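# Carry the carton around the corner onto the taped spot

## Task

Bring the carton around the corner and set it down on the area outlined in yellow tape. It counts only if the carton stands upright, lies wholly within the tape without touching or crossing it, has not toppled or been left leaning, and stays there by itself once the robot lets go.

## Robot and tools

ROBOT. TidyBot++ is a four-caster mobile base (0.54 m long, 0.50 m wide, 0.38 m tall) carrying one seven-joint arm with a two-finger gripper. The shoulder sits 0.12 m ahead of the base centre and 0.68 m off the floor. Arm segments: upper arm 0.42 m, forearm 0.31 m, hand 0.31 m to the hand point. Cameras are base_camera and wrist_camera (the latter looks along the hand). The arm starts folded, hand down, reaching up to 0.08 m past the base front, elbow as high as 1.15 m. A loose object may occasionally get a small external nudge.

FRAMES. Base frame: origin on the floor below the base centre, x forward, y left, z up. hand_pose is reported in this frame and marks the midpoint between the finger pads; its own z axis runs out along the fingers and its y axis is the direction the fingers open and close. The odometry frame is the base frame as it was when the scene began. Heading grows to the left, range -3.142 to 3.142. base_tilt is in degrees, positive when leaning forward or right.

execute_actions. Argument actions is a list holding one action or none (none just reports state and pictures). An action may contain base, joints, or both, plus optional speeds; its motions start together. base takes exactly one key, each a relative offset from where the base last measured itself, not a pose: translate_m (metres, forward positive, -2 to 2), strafe_m (metres, left positive, -2 to 2), rotate_rad (radians, counter-clockwise from above positive, -6.3 to 6.3). joints holds absolute target angles keyed by name, in radians: joint_1_rad (any angle; whole arm about vertical, positive is clockwise from above, opposite to rotate_rad), joint_2_rad shoulder -2.249 to 2.249, joint_3_rad any angle, joint_4_rad elbow -2.579 to 2.579, joint_5_rad any angle, joint_6_rad wrist -2.099 to 2.099, joint_7_rad any angle (hand down: positive turns counter-clockwise from above; at 1.57 fingers open toward the robot's left and right), and gripper_pos on a 0 (open) to 1 (closed) scale, finger gap about 85 x (1 - gripper_pos) mm. Unbounded joints take the short way round, so turn them in steps below half a revolution. speeds caps that action's top speed: translate_m and strafe_m 0.05 to 0.5 m/s, rotate_rad 0.1 to 1.57 rad/s (maximum is the default). Base moves longer than 8.667 s at their top speed, or actions over 15 s, are refused; any unknown key or out-of-range number rejects the whole call. cameras: list of base_camera, wrist_camera or all; omitted, null or all gives both, [] gives none. Anything left out of an action may keep pushing toward its earlier target.

wait: seconds from 0 to 10; commands nothing and returns the same report as an empty action.

zoom_image: camera (base_camera or wrist_camera) and region [x0, y0, x1, y1] in pixels of that camera's latest full image, origin at top left, at most 504 by 504.

finished_scene: scene is the number of the scene being closed. It is final; the goal must already hold without the robot.

ARM GEOMETRY. With joint_1_rad 0, joint_3_rad 3.14 and joint_5_rad 0 (close to the start), the arm stays in the vertical plane along base x. Angles from vertical, forward positive: upper arm = joint_2_rad, forearm = joint_2_rad - joint_4_rad, hand = that minus joint_6_rad. Forward reach from the shoulder is the sum of length times sine of each angle; height above it is the sum of length times cosine. From 3.14, raising joint_3_rad swings a forward-bent forearm to the right; raising joint_5_rad swings a forward-bent hand to the right. A downward hand reaches at most about 0.94 m high, and only near the base. Closed fingertips stick out about 20 mm beyond the hand point.

RESULTS. The pictures line lists camera order. base_status and joint_status describe how each motion ended: done; off_target (stopped short, may still push); contact_stop or time_out (target dropped, holds in place); not_followed (a self-collision check withheld the arm targets, announced by joint command not followed with a cause line; those targets may be retried later); limit_stop_at_motor_heat. A blocked base can report done while well short of target, since done means the wheels turned enough. on_its_own lists motion you did not command. motor_effort gives percent of maximum per motor, bracketed value the peak, both noisy. Motor temperatures lists arm joints in joint_positions order; MOTOR HOT appears from 60 °C and OVER-TEMPERATURE FAULT at 75 °C, when the arm sinks. ARM HIT means the arm struck the base or itself. Odometry counts wheel turns, so slip looks like travel, and drifts a few centimetres over many moves.

CAUTIONS. Friction leaves joints a little off target; to correct, send each joint its previous command plus the difference between wanted and read angle. Trust images over hand_pose. A held load makes the arm sag; never command a joint to its read value while carrying. Torque sensors fault above 104.5 N m (joints 1-4) or 51.3 N m (joints 5-7), freezing the arm and gripper for 10 s while the base keeps going. Driving while the arm is snagged high, or pushing sideways on a raised hand, can tip the robot; retract or back away. Nothing stops the arm hitting the base. Avoid dropping, slamming or shoving the carton hard. The robot keeps its last command while you think.

Each tool is called as name(argument=value, ...), one argument or row to a line, values as JSON.

## Session

execute_actions(
  actions=[],
)

Scene clock: 0.00 s.
Motor temperatures (°C, as the motors report them): [28 24 25 27 31 29 31]
base_odometry: x=+0.000 y=+0.000 heading=+0.000 (m, m, rad; odometry frame)
base_tilt: forward=+0.0 right=-0.3 (deg)
base_status: not commanded
joint_positions: joint_1_rad=+0.002 joint_2_rad=-0.376 joint_3_rad=+3.130 joint_4_rad=-2.535 joint_5_rad=+0.028 joint_6_rad=-0.874 joint_7_rad=+1.559 gripper_pos=+0.000
joint_status: not commanded
motor_effort: joint_1_rad=+0 joint_2_rad=+1 joint_3_rad=+0 joint_4_rad=+12 joint_5_rad=+1 joint_6_rad=-1 joint_7_rad=-1 (%)
hand_pose: x=+0.2595 y=-0.0047 z=+0.5892 quat_wxyz=(+0.013, +0.998, +0.007, +0.054) (m; base frame)
pictures: base_camera, wrist_camera
Images, in order (width x height): base_camera 644x364, wrist_camera 644x476.

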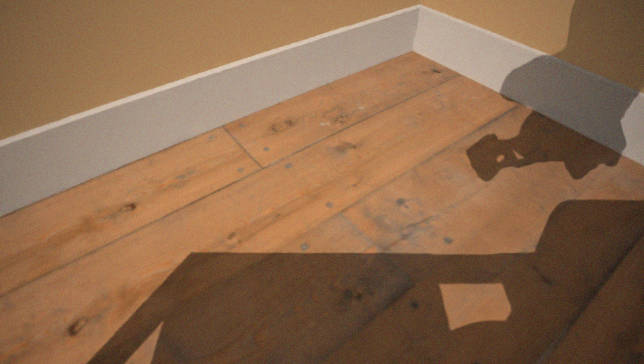

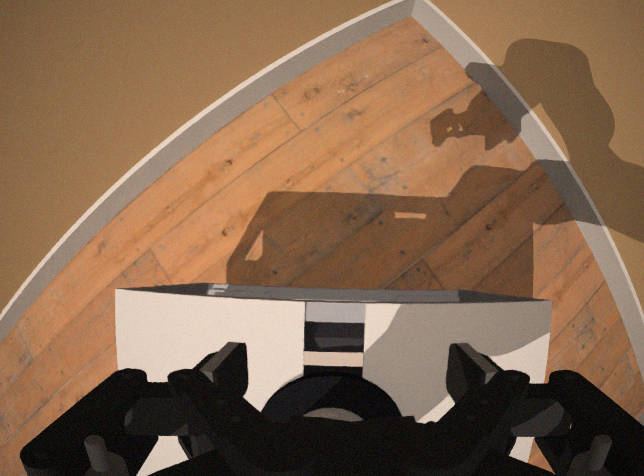

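execute_actions(
  actions=[
    {"base":{"rotate_rad":2.4},"joints":{"joint_2_rad":-0.5,"joint_4_rad":-1.1,"joint_6_rad":-1.6}},
  ],
)

Scene clock: 4.73 s.
Motor temperatures (°C, as the motors report them): [28 24 25 27 31 29 31]
base_odometry: x=+0.000 y=+0.000 heading=+2.399 (m, m, rad; odometry frame)
base_tilt: forward=+0.0 right=-0.3 (deg)
base_status: done
joint_positions: joint_1_rad=+0.002 joint_2_rad=-0.488 joint_3_rad=+3.130 joint_4_rad=-1.111 joint_5_rad=+0.028 joint_6_rad=-1.578 joint_7_rad=+1.559 gripper_pos=+0.000
joint_status: all done
motor_effort: joint_1_rad=-1(0) joint_2_rad=+4(6) joint_3_rad=+0(2) joint_4_rad=+16(21) joint_5_rad=+1(2) joint_6_rad=+7(5) joint_7_rad=-1(1) (%)
hand_pose: x=+0.3567 y=-0.0033 z=+1.1250 quat_wxyz=(+0.011, +0.892, -0.007, +0.453) (m; base frame)
pictures: base_camera, wrist_camera
Images, in order (width x height): base_camera 644x364, wrist_camera 644x476.

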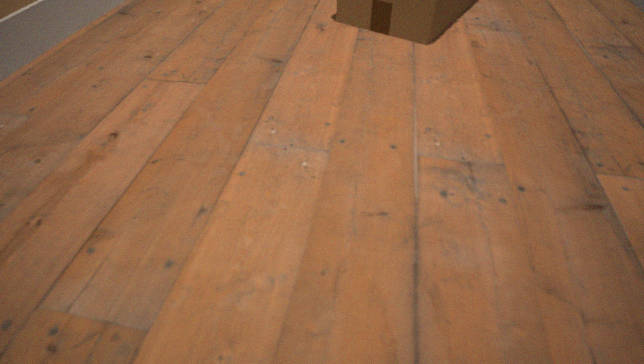

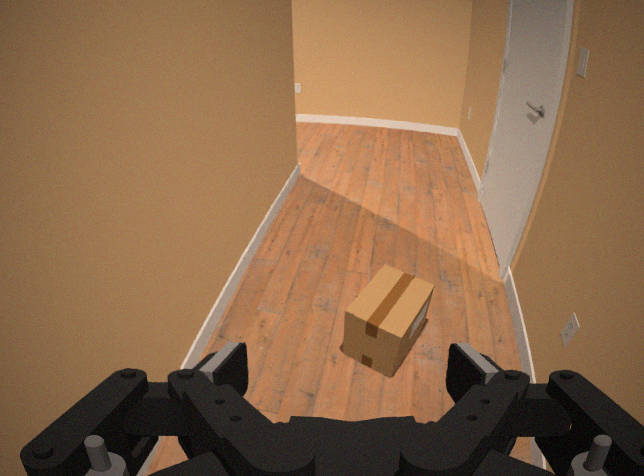

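execute_actions(
  actions=[
    {"base":{"rotate_rad":-0.2},"joints":{"joint_2_rad":-0.3,"joint_6_rad":-1.7}},
  ],
  cameras=[],
)

execute_actions(
  actions=[
    {"base":{"translate_m":0.65}},
  ],
)

Scene clock: 7.60 s.
Motor temperatures (°C, as the motors report them): [28 24 25 27 31 29 31]
base_odometry: x=+0.000 y=+0.000 heading=+2.200 (m, m, rad; odometry frame)
base_tilt: forward=+0.0 right=-0.3 (deg)
base_status: done
joint_positions: joint_1_rad=+0.002 joint_2_rad=-0.295 joint_3_rad=+3.130 joint_4_rad=-1.110 joint_5_rad=+0.028 joint_6_rad=-1.678 joint_7_rad=+1.559 gripper_pos=+0.000
joint_status: all done
motor_effort: joint_1_rad=-1(1) joint_2_rad=-4(8) joint_3_rad=+0(1) joint_4_rad=+17(19) joint_5_rad=+1(1) joint_6_rad=+4(6) joint_7_rad=-1(1) (%)
hand_pose: x=+0.4133 y=-0.0037 z=+1.0521 quat_wxyz=(+0.011, +0.948, -0.007, +0.319) (m; base frame)
pictures: none
No camera images: the call's "cameras" was empty. Leave "cameras" out to get every camera's image.

Scene clock: 10.27 s.
Motor temperatures (°C, as the motors report them): [28 24 25 27 31 29 31]
base_odometry: x=-0.383 y=+0.525 heading=+2.201 (m, m, rad; odometry frame)
base_tilt: forward=+0.0 right=-0.3 (deg)
base_status: done
joint_positions: joint_1_rad=+0.002 joint_2_rad=-0.297 joint_3_rad=+3.130 joint_4_rad=-1.110 joint_5_rad=+0.028 joint_6_rad=-1.681 joint_7_rad=+1.559 gripper_pos=+0.000
joint_status: not commanded
motor_effort: joint_1_rad=-1(1) joint_2_rad=-5(8) joint_3_rad=+0(0) joint_4_rad=+18(18) joint_5_rad=+1(1) joint_6_rad=+4(5) joint_7_rad=-1(1) (%)
hand_pose: x=+0.4120 y=-0.0037 z=+1.0521 quat_wxyz=(+0.011, +0.948, -0.007, +0.318) (m; base frame)
pictures: base_camera, wrist_camera
Images, in order (width x height): base_camera 644x364, wrist_camera 644x476.

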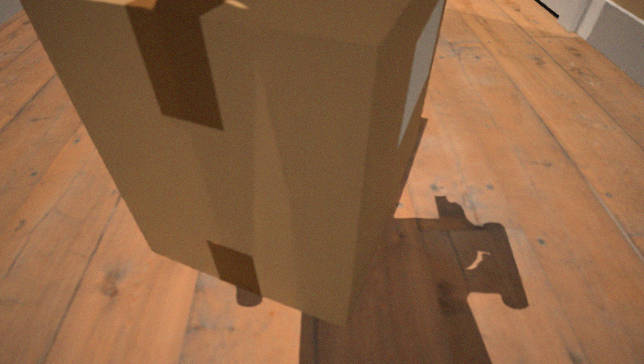

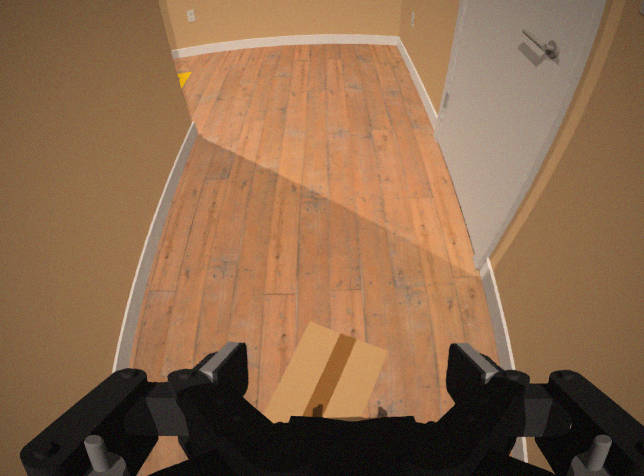

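execute_actions(
  actions=[
    {"base":{"translate_m":0.6},"speeds":{"translate_m":0.15},"joints":{"joint_6_rad":-1.95}},
  ],
)

Scene clock: 17.07 s.
Motor temperatures (°C, as the motors report them): [28 24 25 27 31 29 31]
base_odometry: x=-0.737 y=+1.010 heading=+2.201 (m, m, rad; odometry frame)
base_tilt: forward=+0.0 right=-0.3 (deg)
base_status: done
joint_positions: joint_1_rad=+0.002 joint_2_rad=-0.296 joint_3_rad=+3.130 joint_4_rad=-1.109 joint_5_rad=+0.028 joint_6_rad=-1.949 joint_7_rad=+1.559 gripper_pos=+0.000
joint_status: all done
motor_effort: joint_1_rad=+0(1) joint_2_rad=-3(6) joint_3_rad=+0(0) joint_4_rad=+16(17) joint_5_rad=+1(1) joint_6_rad=+2(4) joint_7_rad=-1(1) (%)
hand_pose: x=+0.3398 y=-0.0039 z=+1.0114 quat_wxyz=(+0.012, +0.982, -0.009, +0.189) (m; base frame)
pictures: base_camera, wrist_camera
Images, in order (width x height): base_camera 644x364, wrist_camera 644x476.

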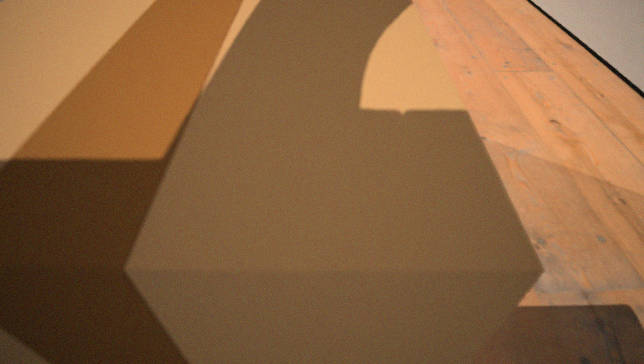

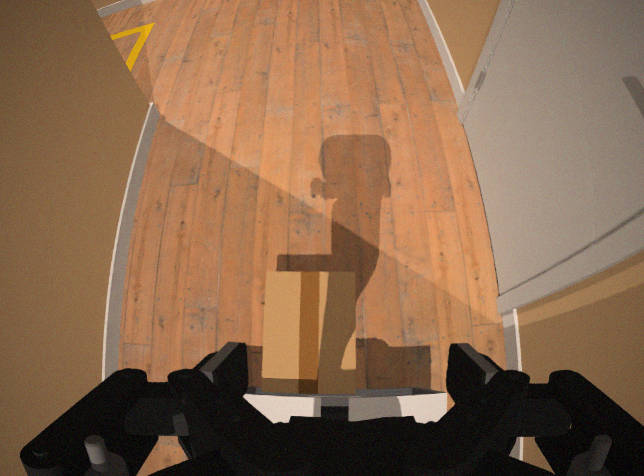

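execute_actions(
  actions=[
    {"base":{"rotate_rad":0.22},"speeds":{"rotate_rad":0.4},"joints":{"joint_1_rad":-0.4}},
  ],
  cameras=[],
)

execute_actions(
  actions=[
    {"base":{"translate_m":0.9},"speeds":{"translate_m":0.3}},
  ],
)

Scene clock: 21.13 s.
Motor temperatures (°C, as the motors report them): [28 24 25 27 31 29 31]
base_odometry: x=-0.737 y=+1.010 heading=+2.421 (m, m, rad; odometry frame)
base_tilt: forward=+0.0 right=-0.3 (deg)
base_status: done
joint_positions: joint_1_rad=-0.390 joint_2_rad=-0.296 joint_3_rad=+3.130 joint_4_rad=-1.109 joint_5_rad=+0.028 joint_6_rad=-1.949 joint_7_rad=+1.559 gripper_pos=+0.000
joint_status: all done
motor_effort: joint_1_rad=-1(0) joint_2_rad=-3(3) joint_3_rad=+0(0) joint_4_rad=+16(16) joint_5_rad=+1(2) joint_6_rad=+3(2) joint_7_rad=-1(1) (%)
hand_pose: x=+0.3245 y=+0.0808 z=+1.0114 quat_wxyz=(-0.025, +0.965, +0.183, +0.188) (m; base frame)
pictures: none
No camera images: the call's "cameras" was empty. Leave "cameras" out to get every camera's image.

Scene clock: 25.03 s.
Motor temperatures (°C, as the motors report them): [28 24 25 27 31 29 31]
base_odometry: x=-1.414 y=+1.603 heading=+2.421 (m, m, rad; odometry frame)
base_tilt: forward=+0.0 right=-0.3 (deg)
base_status: done
joint_positions: joint_1_rad=-0.390 joint_2_rad=-0.297 joint_3_rad=+3.130 joint_4_rad=-1.109 joint_5_rad=+0.028 joint_6_rad=-1.949 joint_7_rad=+1.559 gripper_pos=+0.000
joint_status: not commanded
motor_effort: joint_1_rad=-1(0) joint_2_rad=-1(6) joint_3_rad=+0(1) joint_4_rad=+16(17) joint_5_rad=+0(1) joint_6_rad=+3(3) joint_7_rad=-1(1) (%)
hand_pose: x=+0.3242 y=+0.0807 z=+1.0116 quat_wxyz=(-0.025, +0.965, +0.182, +0.188) (m; base frame)
pictures: base_camera, wrist_camera
Images, in order (width x height): base_camera 644x364, wrist_camera 644x476.

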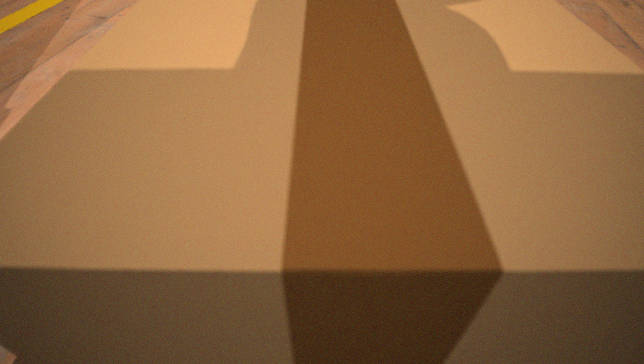

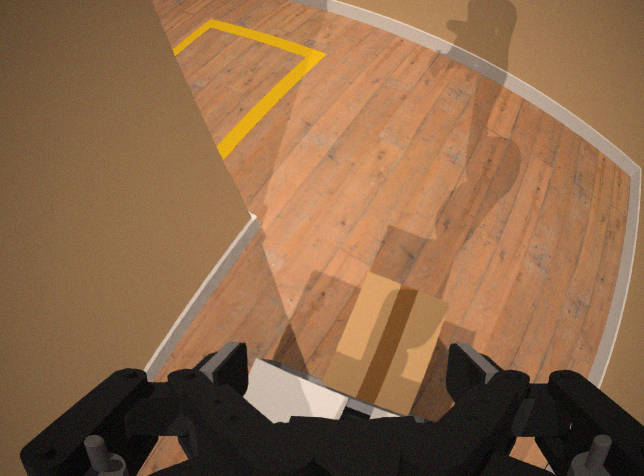

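execute_actions(
  actions=[
    {"base":{"translate_m":0.7},"speeds":{"translate_m":0.3}},
  ],
)

Scene clock: 29.77 s.
Motor temperatures (°C, as the motors report them): [28 24 25 27 31 29 31]
base_odometry: x=-1.941 y=+2.065 heading=+2.422 (m, m, rad; odometry frame)
base_tilt: forward=+0.0 right=-0.3 (deg)
base_status: done
joint_positions: joint_1_rad=-0.390 joint_2_rad=-0.299 joint_3_rad=+3.130 joint_4_rad=-1.109 joint_5_rad=+0.028 joint_6_rad=-1.949 joint_7_rad=+1.559 gripper_pos=+0.000
joint_status: not commanded
motor_effort: joint_1_rad=-1(1) joint_2_rad=-3(6) joint_3_rad=+0(0) joint_4_rad=+16(17) joint_5_rad=+1(1) joint_6_rad=+3(3) joint_7_rad=-1(1) (%)
hand_pose: x=+0.3238 y=+0.0805 z=+1.0119 quat_wxyz=(-0.026, +0.965, +0.182, +0.189) (m; base frame)
pictures: base_camera, wrist_camera
Images, in order (width x height): base_camera 644x364, wrist_camera 644x476.

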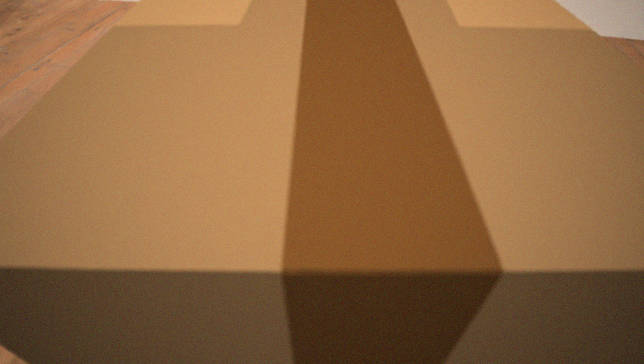

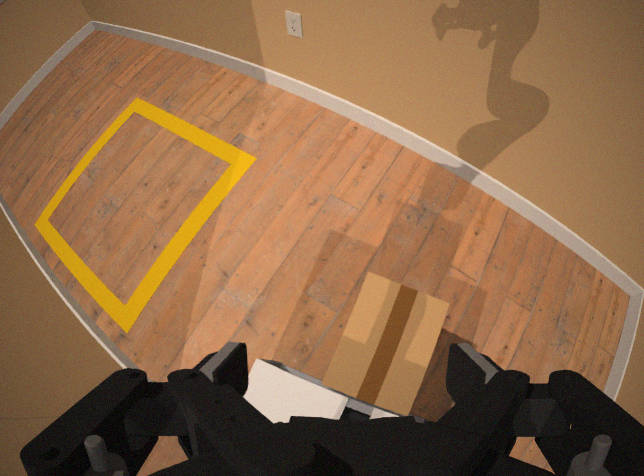

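execute_actions(
  actions=[
    {"base":{"translate_m":-0.03}},
  ],
  cameras=[],
)

execute_actions(
  actions=[
    {"base":{"strafe_m":-0.44},"joints":{"joint_1_rad":-1.57}},
  ],
  cameras=[],
)

execute_actions(
  actions=[
    {"base":{"translate_m":0.38}},
  ],
)

execute_actions(
  actions=[
    {"base":{"strafe_m":0.75},"speeds":{"strafe_m":0.25}},
  ],
)

Scene clock: 34.13 s.
Motor temperatures (°C, as the motors report them): [28 24 25 27 31 29 31]
base_odometry: x=-1.918 y=+2.045 heading=+2.422 (m, m, rad; odometry frame)
base_tilt: forward=+0.0 right=-0.3 (deg)
base_status: done
joint_positions: joint_1_rad=-0.390 joint_2_rad=-0.306 joint_3_rad=+3.130 joint_4_rad=-1.109 joint_5_rad=+0.028 joint_6_rad=-1.949 joint_7_rad=+1.559 gripper_pos=+0.000
joint_status: not commanded
motor_effort: joint_1_rad=-1(1) joint_2_rad=-2(7) joint_3_rad=+0(1) joint_4_rad=+16(17) joint_5_rad=+1(1) joint_6_rad=+2(3) joint_7_rad=-1(1) (%)
hand_pose: x=+0.3216 y=+0.0796 z=+1.0135 quat_wxyz=(-0.026, +0.964, +0.182, +0.192) (m; base frame)
pictures: none
No camera images: the call's "cameras" was empty. Leave "cameras" out to get every camera's image.

Scene clock: 36.57 s.
Motor temperatures (°C, as the motors report them): [28 24 25 27 31 29 31]
base_odometry: x=-1.628 y=+2.376 heading=+2.422 (m, m, rad; odometry frame)
base_tilt: forward=+0.0 right=-0.3 (deg)
base_status: done
joint_positions: joint_1_rad=-1.560 joint_2_rad=-0.307 joint_3_rad=+3.130 joint_4_rad=-1.109 joint_5_rad=+0.028 joint_6_rad=-1.949 joint_7_rad=+1.559 gripper_pos=+0.000
joint_status: all done
motor_effort: joint_1_rad=-1(2) joint_2_rad=-3(5) joint_3_rad=+0(2) joint_4_rad=+16(17) joint_5_rad=+1(2) joint_6_rad=+3(3) joint_7_rad=-1(1) (%)
hand_pose: x=+0.1248 y=+0.2172 z=+1.0138 quat_wxyz=(-0.129, +0.703, +0.684, +0.146) (m; base frame)
pictures: none
No camera images: the call's "cameras" was empty. Leave "cameras" out to get every camera's image.

Scene clock: 38.60 s.
Motor temperatures (°C, as the motors report them): [28 24 25 27 31 29 31]
base_odometry: x=-1.914 y=+2.627 heading=+2.422 (m, m, rad; odometry frame)
base_tilt: forward=+0.0 right=-0.3 (deg)
base_status: done
joint_positions: joint_1_rad=-1.560 joint_2_rad=-0.307 joint_3_rad=+3.130 joint_4_rad=-1.109 joint_5_rad=+0.028 joint_6_rad=-1.949 joint_7_rad=+1.559 gripper_pos=+0.000
joint_status: not commanded
motor_effort: joint_1_rad=-1(0) joint_2_rad=-2(3) joint_3_rad=+0(2) joint_4_rad=+16(16) joint_5_rad=+1(2) joint_6_rad=+3(2) joint_7_rad=-1(1) (%)
hand_pose: x=+0.1248 y=+0.2172 z=+1.0138 quat_wxyz=(-0.129, +0.703, +0.684, +0.146) (m; base frame)
pictures: base_camera, wrist_camera
Images, in order (width x height): base_camera 644x364, wrist_camera 644x476.

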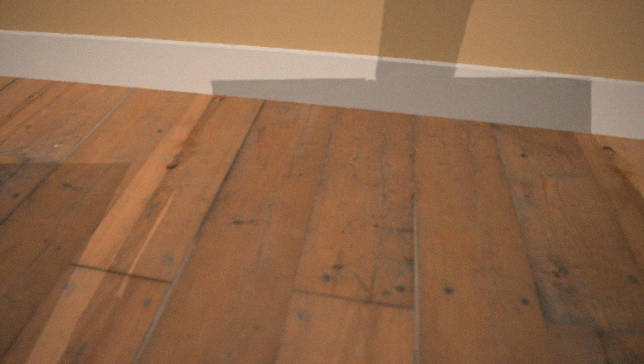

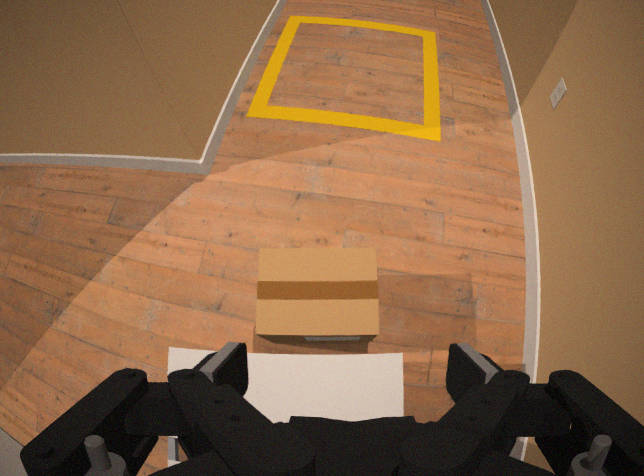

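Scene clock: 42.47 s.
Motor temperatures (°C, as the motors report them): [28 24 25 27 31 29 31]
base_odometry: x=-2.409 y=+2.062 heading=+2.422 (m, m, rad; odometry frame)
base_tilt: forward=+0.0 right=-0.3 (deg)
base_status: done
joint_positions: joint_1_rad=-1.560 joint_2_rad=-0.300 joint_3_rad=+3.130 joint_4_rad=-1.109 joint_5_rad=+0.028 joint_6_rad=-1.949 joint_7_rad=+1.559 gripper_pos=+0.000
joint_status: not commanded
motor_effort: joint_1_rad=-1(1) joint_2_rad=-4(6) joint_3_rad=+0(0) joint_4_rad=+16(17) joint_5_rad=+0(1) joint_6_rad=+3(3) joint_7_rad=-1(1) (%)
hand_pose: x=+0.1248 y=+0.2196 z=+1.0122 quat_wxyz=(-0.126, +0.703, +0.685, +0.144) (m; base frame)
pictures: base_camera, wrist_camera
Images, in order (width x height): base_camera 644x364, wrist_camera 644x476.

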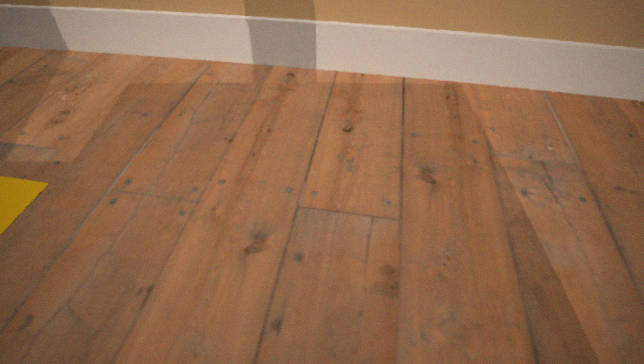

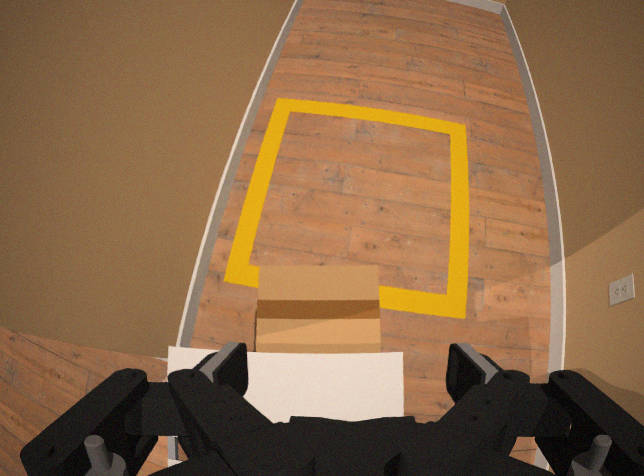

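Near the wall; adjust.

execute_actions(
  actions=[
    {"base":{"rotate_rad":-0.3},"speeds":{"rotate_rad":0.5}},
  ],
  cameras=[],
)

execute_actions(
  actions=[
    {"base":{"strafe_m":0.45},"speeds":{"strafe_m":0.2}},
  ],
  cameras=[],
)

execute_actions(
  actions=[
    {"base":{"strafe_m":-0.25}},
  ],
)

Scene clock: 46.70 s.
Motor temperatures (°C, as the motors report them): [28 24 25 27 31 29 31]
base_odometry: x=-2.409 y=+2.062 heading=+2.123 (m, m, rad; odometry frame)
base_tilt: forward=+0.0 right=-0.3 (deg)
base_status: done
joint_positions: joint_1_rad=-1.560 joint_2_rad=-0.300 joint_3_rad=+3.130 joint_4_rad=-1.109 joint_5_rad=+0.028 joint_6_rad=-1.949 joint_7_rad=+1.559 gripper_pos=+0.000
joint_status: not commanded
motor_effort: joint_1_rad=-1(0) joint_2_rad=-3(4) joint_3_rad=+0(0) joint_4_rad=+16(16) joint_5_rad=+1(1) joint_6_rad=+2(3) joint_7_rad=-1(1) (%)
hand_pose: x=+0.1248 y=+0.2196 z=+1.0122 quat_wxyz=(-0.126, +0.703, +0.685, +0.144) (m; base frame)
pictures: none
No camera images: the call's "cameras" was empty. Leave "cameras" out to get every camera's image.

Scene clock: 49.70 s.
Motor temperatures (°C, as the motors report them): [28 24 25 27 31 29 31]
base_odometry: x=-2.792 y=+1.827 heading=+2.122 (m, m, rad; odometry frame)
base_tilt: forward=+0.0 right=-0.3 (deg)
base_status: done
joint_positions: joint_1_rad=-1.560 joint_2_rad=-0.298 joint_3_rad=+3.130 joint_4_rad=-1.109 joint_5_rad=+0.028 joint_6_rad=-1.949 joint_7_rad=+1.559 gripper_pos=+0.000
joint_status: not commanded
motor_effort: joint_1_rad=-1(1) joint_2_rad=-3(6) joint_3_rad=+0(0) joint_4_rad=+16(16) joint_5_rad=+1(1) joint_6_rad=+2(2) joint_7_rad=-1(2) (%)
hand_pose: x=+0.1248 y=+0.2201 z=+1.0119 quat_wxyz=(-0.126, +0.703, +0.685, +0.143) (m; base frame)
pictures: none
No camera images: the call's "cameras" was empty. Leave "cameras" out to get every camera's image.

Scene clock: 51.53 s.
Motor temperatures (°C, as the motors report them): [28 24 25 27 31 29 31]
base_odometry: x=-2.579 y=+1.958 heading=+2.122 (m, m, rad; odometry frame)
base_tilt: forward=+0.0 right=-0.3 (deg)
base_status: done
joint_positions: joint_1_rad=-1.560 joint_2_rad=-0.305 joint_3_rad=+3.130 joint_4_rad=-1.109 joint_5_rad=+0.028 joint_6_rad=-1.949 joint_7_rad=+1.559 gripper_pos=+0.000
joint_status: not commanded
motor_effort: joint_1_rad=-1(1) joint_2_rad=-2(7) joint_3_rad=+0(1) joint_4_rad=+16(17) joint_5_rad=+1(1) joint_6_rad=+3(3) joint_7_rad=-1(2) (%)
hand_pose: x=+0.1248 y=+0.2180 z=+1.0133 quat_wxyz=(-0.128, +0.703, +0.684, +0.145) (m; base frame)
pictures: base_camera, wrist_camera
Images, in order (width x height): base_camera 644x364, wrist_camera 644x476.

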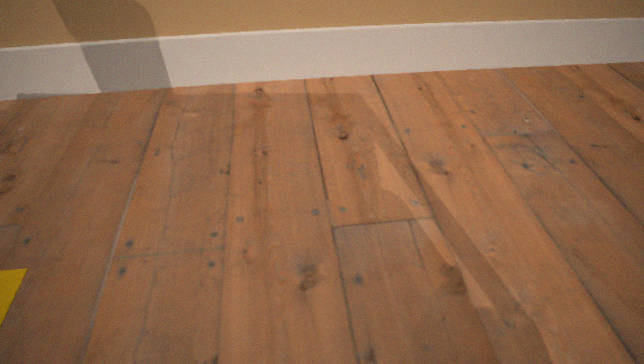

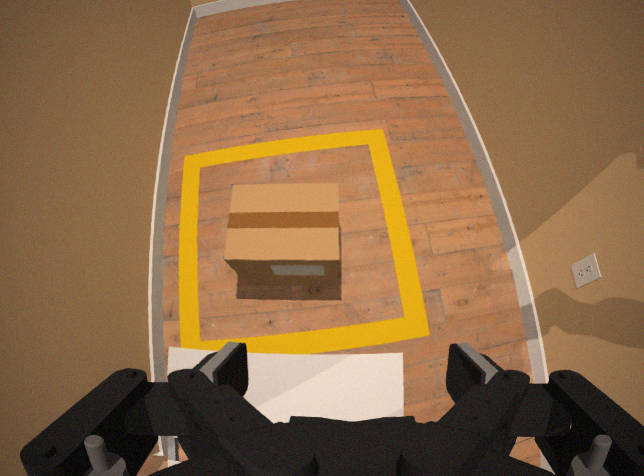

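finished_scene(
  scene=1,
)

The scene is finished: the task was done.


## Next scene

The same job, from a new start.

execute_actions(
  actions=[],
)

Scene clock: 0.00 s.
Motor temperatures (°C, as the motors report them): [28 24 25 27 31 29 31]
base_odometry: x=+0.000 y=+0.000 heading=+0.000 (m, m, rad; odometry frame)
base_tilt: forward=+0.0 right=-0.3 (deg)
base_status: not commanded
joint_positions: joint_1_rad=+0.011 joint_2_rad=-0.338 joint_3_rad=+3.187 joint_4_rad=-2.523 joint_5_rad=+0.013 joint_6_rad=-0.907 joint_7_rad=+1.598 gripper_pos=+0.000
joint_status: not commanded
motor_effort: joint_1_rad=-1 joint_2_rad=+0 joint_3_rad=-1 joint_4_rad=+12 joint_5_rad=+1 joint_6_rad=-1 joint_7_rad=-1 (%)
hand_pose: x=+0.2520 y=-0.0074 z=+0.5867 quat_wxyz=(-0.001, +1.000, -0.010, +0.025) (m; base frame)
pictures: base_camera, wrist_camera
Images, in order (width x height): base_camera 644x364, wrist_camera 644x476.

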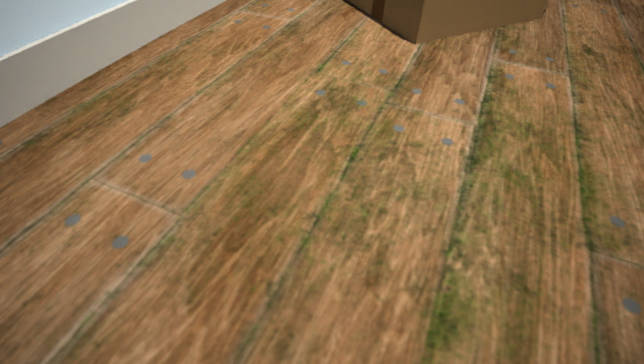

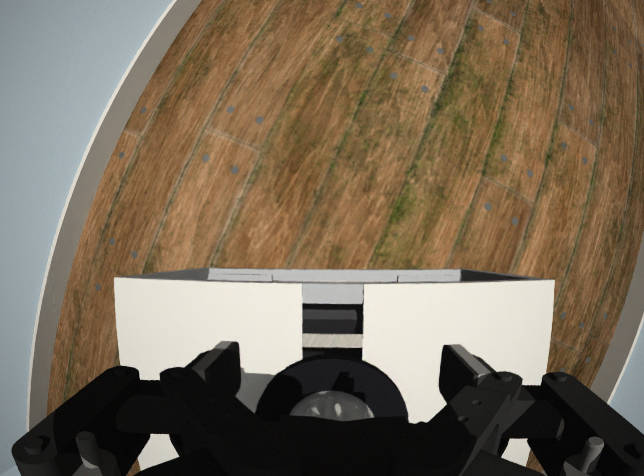

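execute_actions(
  actions=[
    {"base":{"rotate_rad":-0.35}},
  ],
  cameras=[],
)

execute_actions(
  actions=[
    {"base":{"translate_m":0.6},"joints":{"joint_2_rad":-0.3,"joint_3_rad":3.13,"joint_4_rad":-1.1,"joint_6_rad":-1.75}},
  ],
)

Scene clock: 3.97 s.
Motor temperatures (°C, as the motors report them): [28 24 25 27 31 29 31]
base_odometry: x=+0.000 y=+0.000 heading=-0.349 (m, m, rad; odometry frame)
base_tilt: forward=+0.0 right=-0.3 (deg)
base_status: done
joint_positions: joint_1_rad=+0.011 joint_2_rad=-0.338 joint_3_rad=+3.187 joint_4_rad=-2.523 joint_5_rad=+0.013 joint_6_rad=-0.907 joint_7_rad=+1.598 gripper_pos=+0.000
joint_status: not commanded
motor_effort: joint_1_rad=-1(0) joint_2_rad=-1(2) joint_3_rad=+0(0) joint_4_rad=+16(16) joint_5_rad=+0(0) joint_6_rad=+1(1) joint_7_rad=-1(1) (%)
hand_pose: x=+0.2520 y=-0.0074 z=+0.5867 quat_wxyz=(-0.001, +1.000, -0.010, +0.025) (m; base frame)
pictures: none
No camera images: the call's "cameras" was empty. Leave "cameras" out to get every camera's image.

Scene clock: 6.63 s.
Motor temperatures (°C, as the motors report them): [28 24 25 27 31 29 31]
base_odometry: x=+0.564 y=-0.205 heading=-0.349 (m, m, rad; odometry frame)
base_tilt: forward=+0.0 right=-0.3 (deg)
base_status: done
joint_positions: joint_1_rad=+0.011 joint_2_rad=-0.310 joint_3_rad=+3.148 joint_4_rad=-1.116 joint_5_rad=+0.013 joint_6_rad=-1.731 joint_7_rad=+1.598 gripper_pos=+0.000
joint_status: all done
motor_effort: joint_1_rad=-1(0) joint_2_rad=-4(9) joint_3_rad=+0(0) joint_4_rad=+17(22) joint_5_rad=+1(0) joint_6_rad=+4(4) joint_7_rad=-1(1) (%)
hand_pose: x=+0.3944 y=-0.0078 z=+1.0441 quat_wxyz=(+0.011, +0.955, +0.002, +0.298) (m; base frame)
pictures: base_camera, wrist_camera
Images, in order (width x height): base_camera 644x364, wrist_camera 644x476.

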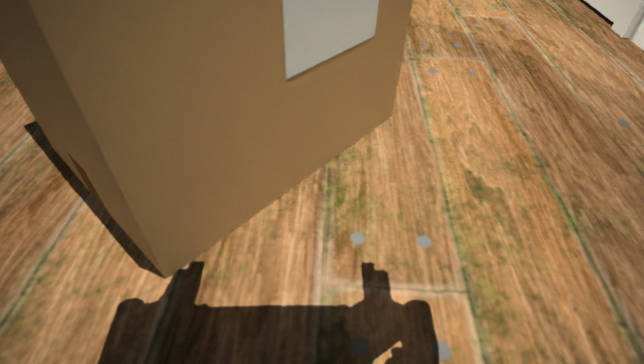

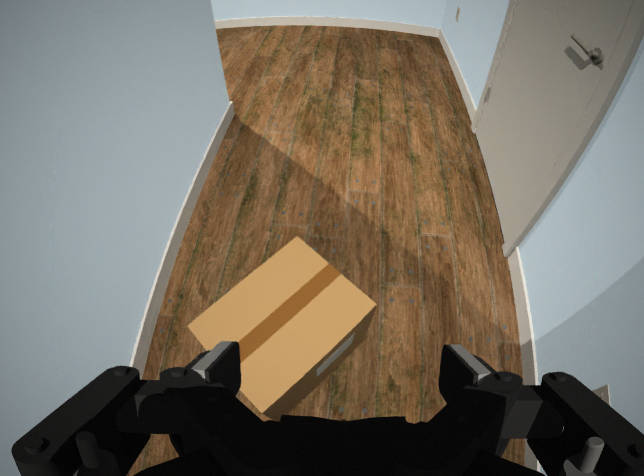

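execute_actions(
  actions=[
    {"base":{"strafe_m":0.1},"joints":{"joint_6_rad":-1.97}},
  ],
  cameras=[],
)

execute_actions(
  actions=[
    {"base":{"translate_m":0.7},"speeds":{"translate_m":0.18}},
  ],
)

Scene clock: 10.10 s.
Motor temperatures (°C, as the motors report them): [28 24 25 27 31 29 31]
base_odometry: x=+0.598 y=-0.111 heading=-0.349 (m, m, rad; odometry frame)
base_tilt: forward=+0.0 right=-0.3 (deg)
base_status: done
joint_positions: joint_1_rad=+0.011 joint_2_rad=-0.309 joint_3_rad=+3.139 joint_4_rad=-1.115 joint_5_rad=+0.013 joint_6_rad=-1.970 joint_7_rad=+1.598 gripper_pos=+0.000
joint_status: all done
motor_effort: joint_1_rad=-1(1) joint_2_rad=-2(5) joint_3_rad=+0(1) joint_4_rad=+16(17) joint_5_rad=+1(2) joint_6_rad=+3(4) joint_7_rad=-1(1) (%)
hand_pose: x=+0.3291 y=-0.0037 z=+1.0096 quat_wxyz=(+0.009, +0.983, +0.006, +0.182) (m; base frame)
pictures: none
No camera images: the call's "cameras" was empty. Leave "cameras" out to get every camera's image.

Scene clock: 14.63 s.
Motor temperatures (°C, as the motors report them): [28 24 25 27 31 29 31]
base_odometry: x=+1.256 y=-0.350 heading=-0.349 (m, m, rad; odometry frame)
base_tilt: forward=+0.0 right=-0.3 (deg)
base_status: done
joint_positions: joint_1_rad=+0.011 joint_2_rad=-0.301 joint_3_rad=+3.139 joint_4_rad=-1.115 joint_5_rad=+0.013 joint_6_rad=-1.970 joint_7_rad=+1.598 gripper_pos=+0.000
joint_status: not commanded
motor_effort: joint_1_rad=-1(1) joint_2_rad=-2(6) joint_3_rad=+0(1) joint_4_rad=+16(17) joint_5_rad=+1(0) joint_6_rad=+3(5) joint_7_rad=-1(1) (%)
hand_pose: x=+0.3317 y=-0.0037 z=+1.0080 quat_wxyz=(+0.009, +0.984, +0.006, +0.178) (m; base frame)
pictures: base_camera, wrist_camera
Images, in order (width x height): base_camera 644x364, wrist_camera 644x476.

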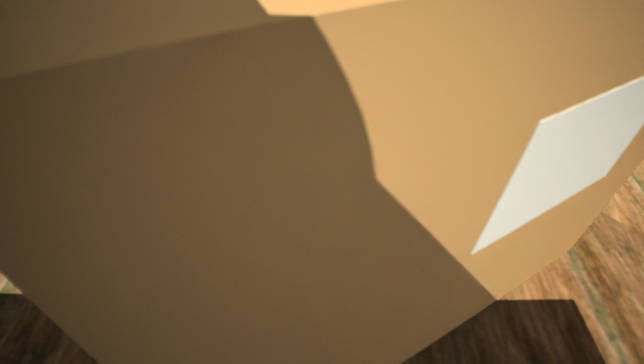

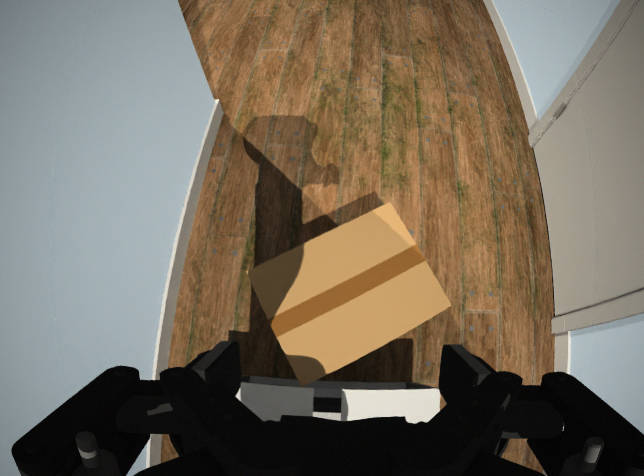

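execute_actions(
  actions=[
    {"base":{"translate_m":1.35},"speeds":{"translate_m":0.35},"joints":{"joint_1_rad":-0.3}},
  ],
)

Scene clock: 21.70 s.
Motor temperatures (°C, as the motors report them): [28 24 25 27 31 29 31]
base_odometry: x=+2.525 y=-0.812 heading=-0.349 (m, m, rad; odometry frame)
base_tilt: forward=+0.0 right=-0.3 (deg)
base_status: done
joint_positions: joint_1_rad=-0.289 joint_2_rad=-0.301 joint_3_rad=+3.138 joint_4_rad=-1.114 joint_5_rad=+0.013 joint_6_rad=-1.970 joint_7_rad=+1.598 gripper_pos=+0.000
joint_status: all done
motor_effort: joint_1_rad=-1(0) joint_2_rad=-2(9) joint_3_rad=+0(2) joint_4_rad=+16(18) joint_5_rad=+0(2) joint_6_rad=+2(4) joint_7_rad=-1(1) (%)
hand_pose: x=+0.3234 y=+0.0594 z=+1.0083 quat_wxyz=(-0.018, +0.972, +0.153, +0.178) (m; base frame)
pictures: base_camera, wrist_camera
Images, in order (width x height): base_camera 644x364, wrist_camera 644x476.

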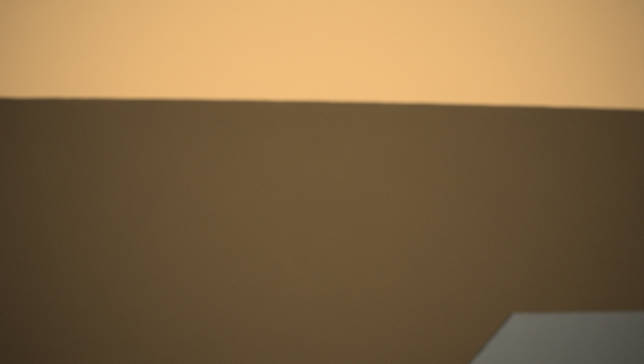

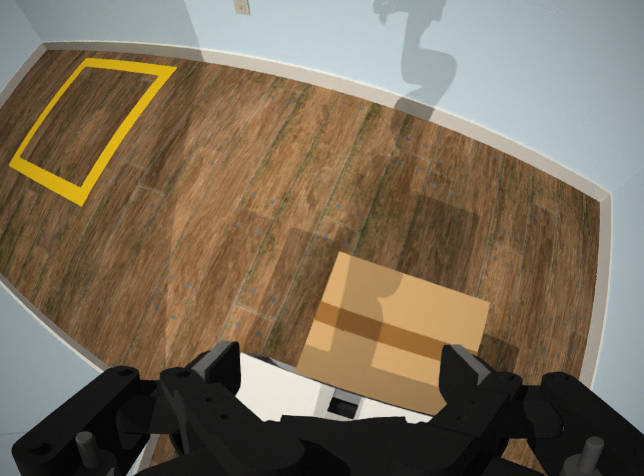

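execute_actions(
  actions=[
    {"base":{"translate_m":0.42},"speeds":{"translate_m":0.35}},
  ],
  cameras=[],
)

execute_actions(
  actions=[
    {"base":{"translate_m":-0.03}},
  ],
  cameras=[],
)

execute_actions(
  actions=[
    {"base":{"strafe_m":-0.62},"joints":{"joint_1_rad":0}},
  ],
)

Scene clock: 26.07 s.
Motor temperatures (°C, as the motors report them): [28 24 25 27 31 29 31]
base_odometry: x=+2.919 y=-0.955 heading=-0.349 (m, m, rad; odometry frame)
base_tilt: forward=+0.0 right=-0.3 (deg)
base_status: done
joint_positions: joint_1_rad=-0.289 joint_2_rad=-0.300 joint_3_rad=+3.138 joint_4_rad=-1.114 joint_5_rad=+0.013 joint_6_rad=-1.970 joint_7_rad=+1.598 gripper_pos=+0.000
joint_status: not commanded
motor_effort: joint_1_rad=-1(1) joint_2_rad=-1(6) joint_3_rad=+0(0) joint_4_rad=+16(17) joint_5_rad=+1(1) joint_6_rad=+3(3) joint_7_rad=-1(1) (%)
hand_pose: x=+0.3236 y=+0.0595 z=+1.0081 quat_wxyz=(-0.018, +0.972, +0.153, +0.177) (m; base frame)
pictures: none
No camera images: the call's "cameras" was empty. Leave "cameras" out to get every camera's image.

Scene clock: 26.87 s.
Motor temperatures (°C, as the motors report them): [28 24 25 27 31 29 31]
base_odometry: x=+2.891 y=-0.945 heading=-0.349 (m, m, rad; odometry frame)
base_tilt: forward=+0.0 right=-0.3 (deg)
base_status: done
joint_positions: joint_1_rad=-0.289 joint_2_rad=-0.306 joint_3_rad=+3.138 joint_4_rad=-1.114 joint_5_rad=+0.013 joint_6_rad=-1.970 joint_7_rad=+1.598 gripper_pos=+0.000
joint_status: not commanded
motor_effort: joint_1_rad=-1(1) joint_2_rad=-2(6) joint_3_rad=+0(0) joint_4_rad=+16(17) joint_5_rad=+1(1) joint_6_rad=+3(3) joint_7_rad=-1(1) (%)
hand_pose: x=+0.3217 y=+0.0589 z=+1.0095 quat_wxyz=(-0.018, +0.971, +0.153, +0.180) (m; base frame)
pictures: none
No camera images: the call's "cameras" was empty. Leave "cameras" out to get every camera's image.

Scene clock: 29.47 s.
Motor temperatures (°C, as the motors report them): [28 24 25 27 31 29 31]
base_odometry: x=+2.679 y=-1.528 heading=-0.348 (m, m, rad; odometry frame)
base_tilt: forward=+0.0 right=-0.3 (deg)
base_status: done
joint_positions: joint_1_rad=-0.011 joint_2_rad=-0.306 joint_3_rad=+3.138 joint_4_rad=-1.114 joint_5_rad=+0.013 joint_6_rad=-1.970 joint_7_rad=+1.598 gripper_pos=+0.000
joint_status: all done
motor_effort: joint_1_rad=-1(1) joint_2_rad=-2(4) joint_3_rad=-1(1) joint_4_rad=+16(16) joint_5_rad=+0(1) joint_6_rad=+3(3) joint_7_rad=-1(2) (%)
hand_pose: x=+0.3302 y=+0.0012 z=+1.0095 quat_wxyz=(+0.007, +0.983, +0.017, +0.181) (m; base frame)
pictures: base_camera, wrist_camera
Images, in order (width x height): base_camera 644x364, wrist_camera 644x476.

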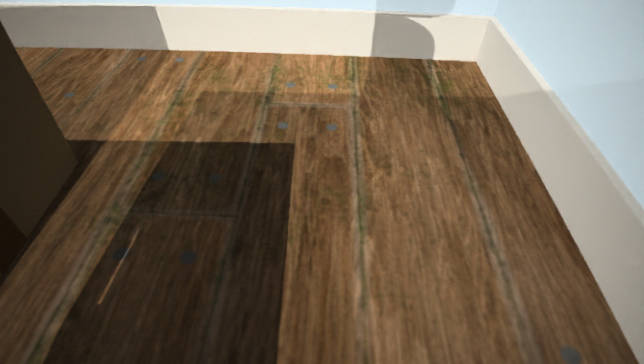

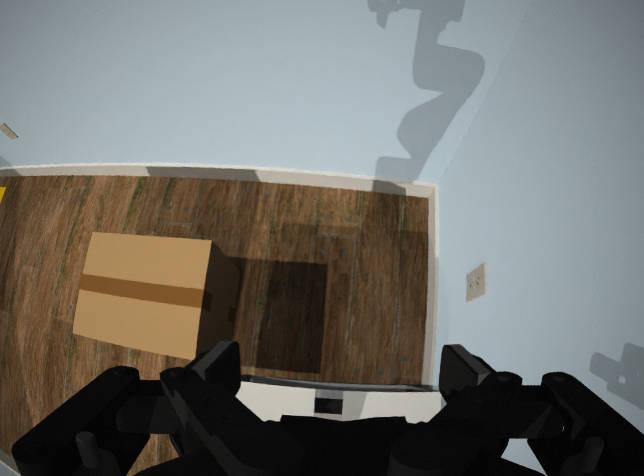

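execute_actions(
  actions=[
    {"base":{"translate_m":0.47},"joints":{"joint_1_rad":-1.57}},
  ],
  cameras=[],
)

execute_actions(
  actions=[
    {"base":{"strafe_m":0.8},"speeds":{"strafe_m":0.25}},
  ],
)

Scene clock: 34.87 s.
Motor temperatures (°C, as the motors report them): [28 24 25 27 31 29 31]
base_odometry: x=+3.121 y=-1.688 heading=-0.349 (m, m, rad; odometry frame)
base_tilt: forward=+0.0 right=-0.3 (deg)
base_status: done
joint_positions: joint_1_rad=-1.559 joint_2_rad=-0.296 joint_3_rad=+3.138 joint_4_rad=-1.113 joint_5_rad=+0.013 joint_6_rad=-1.970 joint_7_rad=+1.598 gripper_pos=+0.000
joint_status: all done
motor_effort: joint_1_rad=+0(0) joint_2_rad=-3(6) joint_3_rad=+0(1) joint_4_rad=+16(17) joint_5_rad=+1(1) joint_6_rad=+3(3) joint_7_rad=-2(1) (%)
hand_pose: x=+0.1228 y=+0.2144 z=+1.0075 quat_wxyz=(-0.118, +0.692, +0.700, +0.131) (m; base frame)
pictures: none
No camera images: the call's "cameras" was empty. Leave "cameras" out to get every camera's image.

Scene clock: 38.83 s.
Motor temperatures (°C, as the motors report them): [28 24 25 27 31 29 31]
base_odometry: x=+3.394 y=-0.937 heading=-0.349 (m, m, rad; odometry frame)
base_tilt: forward=+0.0 right=-0.3 (deg)
base_status: done
joint_positions: joint_1_rad=-1.559 joint_2_rad=-0.295 joint_3_rad=+3.138 joint_4_rad=-1.113 joint_5_rad=+0.013 joint_6_rad=-1.970 joint_7_rad=+1.598 gripper_pos=+0.000
joint_status: not commanded
motor_effort: joint_1_rad=-1(0) joint_2_rad=-3(11) joint_3_rad=+0(1) joint_4_rad=+16(18) joint_5_rad=+0(1) joint_6_rad=+3(5) joint_7_rad=-2(1) (%)
hand_pose: x=+0.1227 y=+0.2150 z=+1.0072 quat_wxyz=(-0.118, +0.692, +0.700, +0.131) (m; base frame)
pictures: base_camera, wrist_camera
Images, in order (width x height): base_camera 644x364, wrist_camera 644x476.

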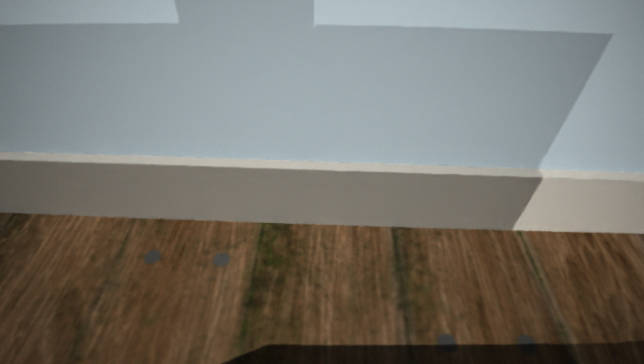

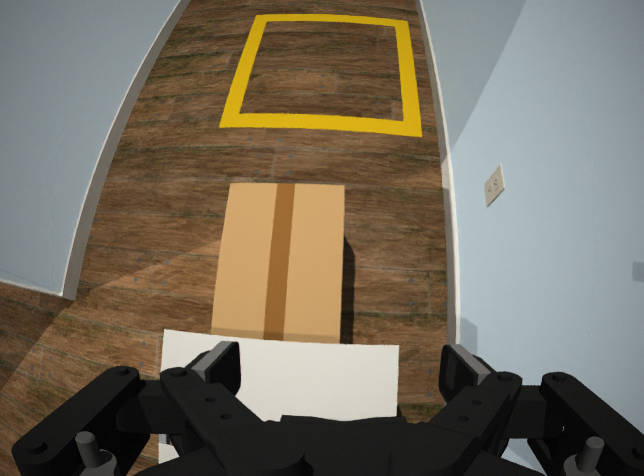

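execute_actions(
  actions=[
    {"base":{"rotate_rad":-0.1},"speeds":{"rotate_rad":0.3}},
  ],
  cameras=[],
)

execute_actions(
  actions=[
    {"base":{"strafe_m":1.03},"speeds":{"strafe_m":0.35}},
  ],
  cameras=[],
)

execute_actions(
  actions=[
    {"base":{"strafe_m":-0.2},"joints":{"joint_2_rad":0.1}},
  ],
)

Scene clock: 41.87 s.
Motor temperatures (°C, as the motors report them): [28 24 25 27 31 29 31]
base_odometry: x=+3.394 y=-0.937 heading=-0.447 (m, m, rad; odometry frame)
base_tilt: forward=+0.0 right=-0.3 (deg)
base_status: done
joint_positions: joint_1_rad=-1.559 joint_2_rad=-0.295 joint_3_rad=+3.138 joint_4_rad=-1.113 joint_5_rad=+0.013 joint_6_rad=-1.970 joint_7_rad=+1.598 gripper_pos=+0.000
joint_status: not commanded
motor_effort: joint_1_rad=-1(1) joint_2_rad=-3(5) joint_3_rad=+0(0) joint_4_rad=+16(17) joint_5_rad=+1(1) joint_6_rad=+2(3) joint_7_rad=-1(2) (%)
hand_pose: x=+0.1227 y=+0.2150 z=+1.0073 quat_wxyz=(-0.118, +0.692, +0.700, +0.131) (m; base frame)
pictures: none
No camera images: the call's "cameras" was empty. Leave "cameras" out to get every camera's image.

Scene clock: 45.87 s.
Motor temperatures (°C, as the motors report them): [28 24 25 27 31 29 31]
base_odometry: x=+3.840 y=-0.008 heading=-0.447 (m, m, rad; odometry frame)
base_tilt: forward=+0.0 right=-0.3 (deg)
base_status: done
joint_positions: joint_1_rad=-1.559 joint_2_rad=-0.296 joint_3_rad=+3.138 joint_4_rad=-1.113 joint_5_rad=+0.013 joint_6_rad=-1.970 joint_7_rad=+1.598 gripper_pos=+0.000
joint_status: not commanded
motor_effort: joint_1_rad=-1(1) joint_2_rad=-3(6) joint_3_rad=+0(0) joint_4_rad=+16(17) joint_5_rad=+1(1) joint_6_rad=+2(3) joint_7_rad=-1(1) (%)
hand_pose: x=+0.1227 y=+0.2144 z=+1.0077 quat_wxyz=(-0.119, +0.692, +0.700, +0.131) (m; base frame)
pictures: none
No camera images: the call's "cameras" was empty. Leave "cameras" out to get every camera's image.

Scene clock: 47.43 s.
Motor temperatures (°C, as the motors report them): [28 24 25 27 31 29 31]
base_odometry: x=+3.754 y=-0.189 heading=-0.447 (m, m, rad; odometry frame)
base_tilt: forward=+0.0 right=-0.3 (deg)
base_status: done
joint_positions: joint_1_rad=-1.560 joint_2_rad=+0.088 joint_3_rad=+3.138 joint_4_rad=-1.113 joint_5_rad=+0.013 joint_6_rad=-1.970 joint_7_rad=+1.598 gripper_pos=+0.000
joint_status: all done
motor_effort: joint_1_rad=-1(0) joint_2_rad=-19(21) joint_3_rad=+0(1) joint_4_rad=+17(18) joint_5_rad=+1(1) joint_6_rad=+0(3) joint_7_rad=-1(2) (%)
hand_pose: x=+0.1237 y=+0.3210 z=+0.9036 quat_wxyz=(+0.014, +0.702, +0.712, -0.006) (m; base frame)
pictures: base_camera, wrist_camera
Images, in order (width x height): base_camera 644x364, wrist_camera 644x476.

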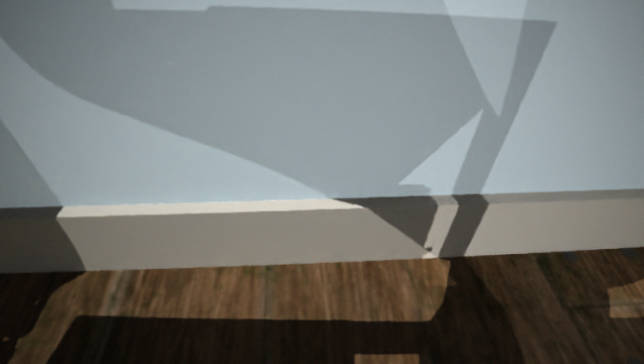

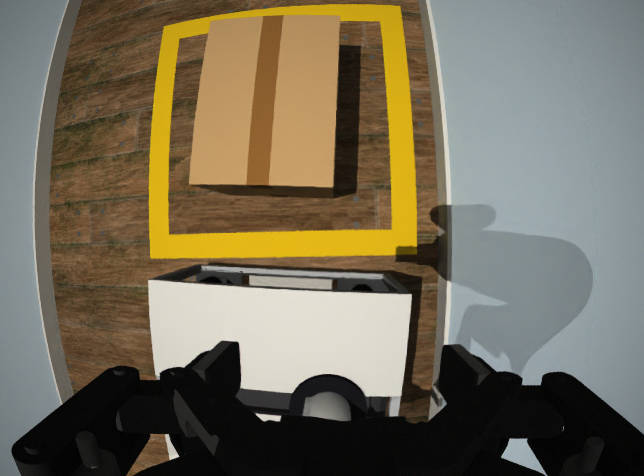

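finished_scene(
  scene=2,
)

The scene is finished: the task was done.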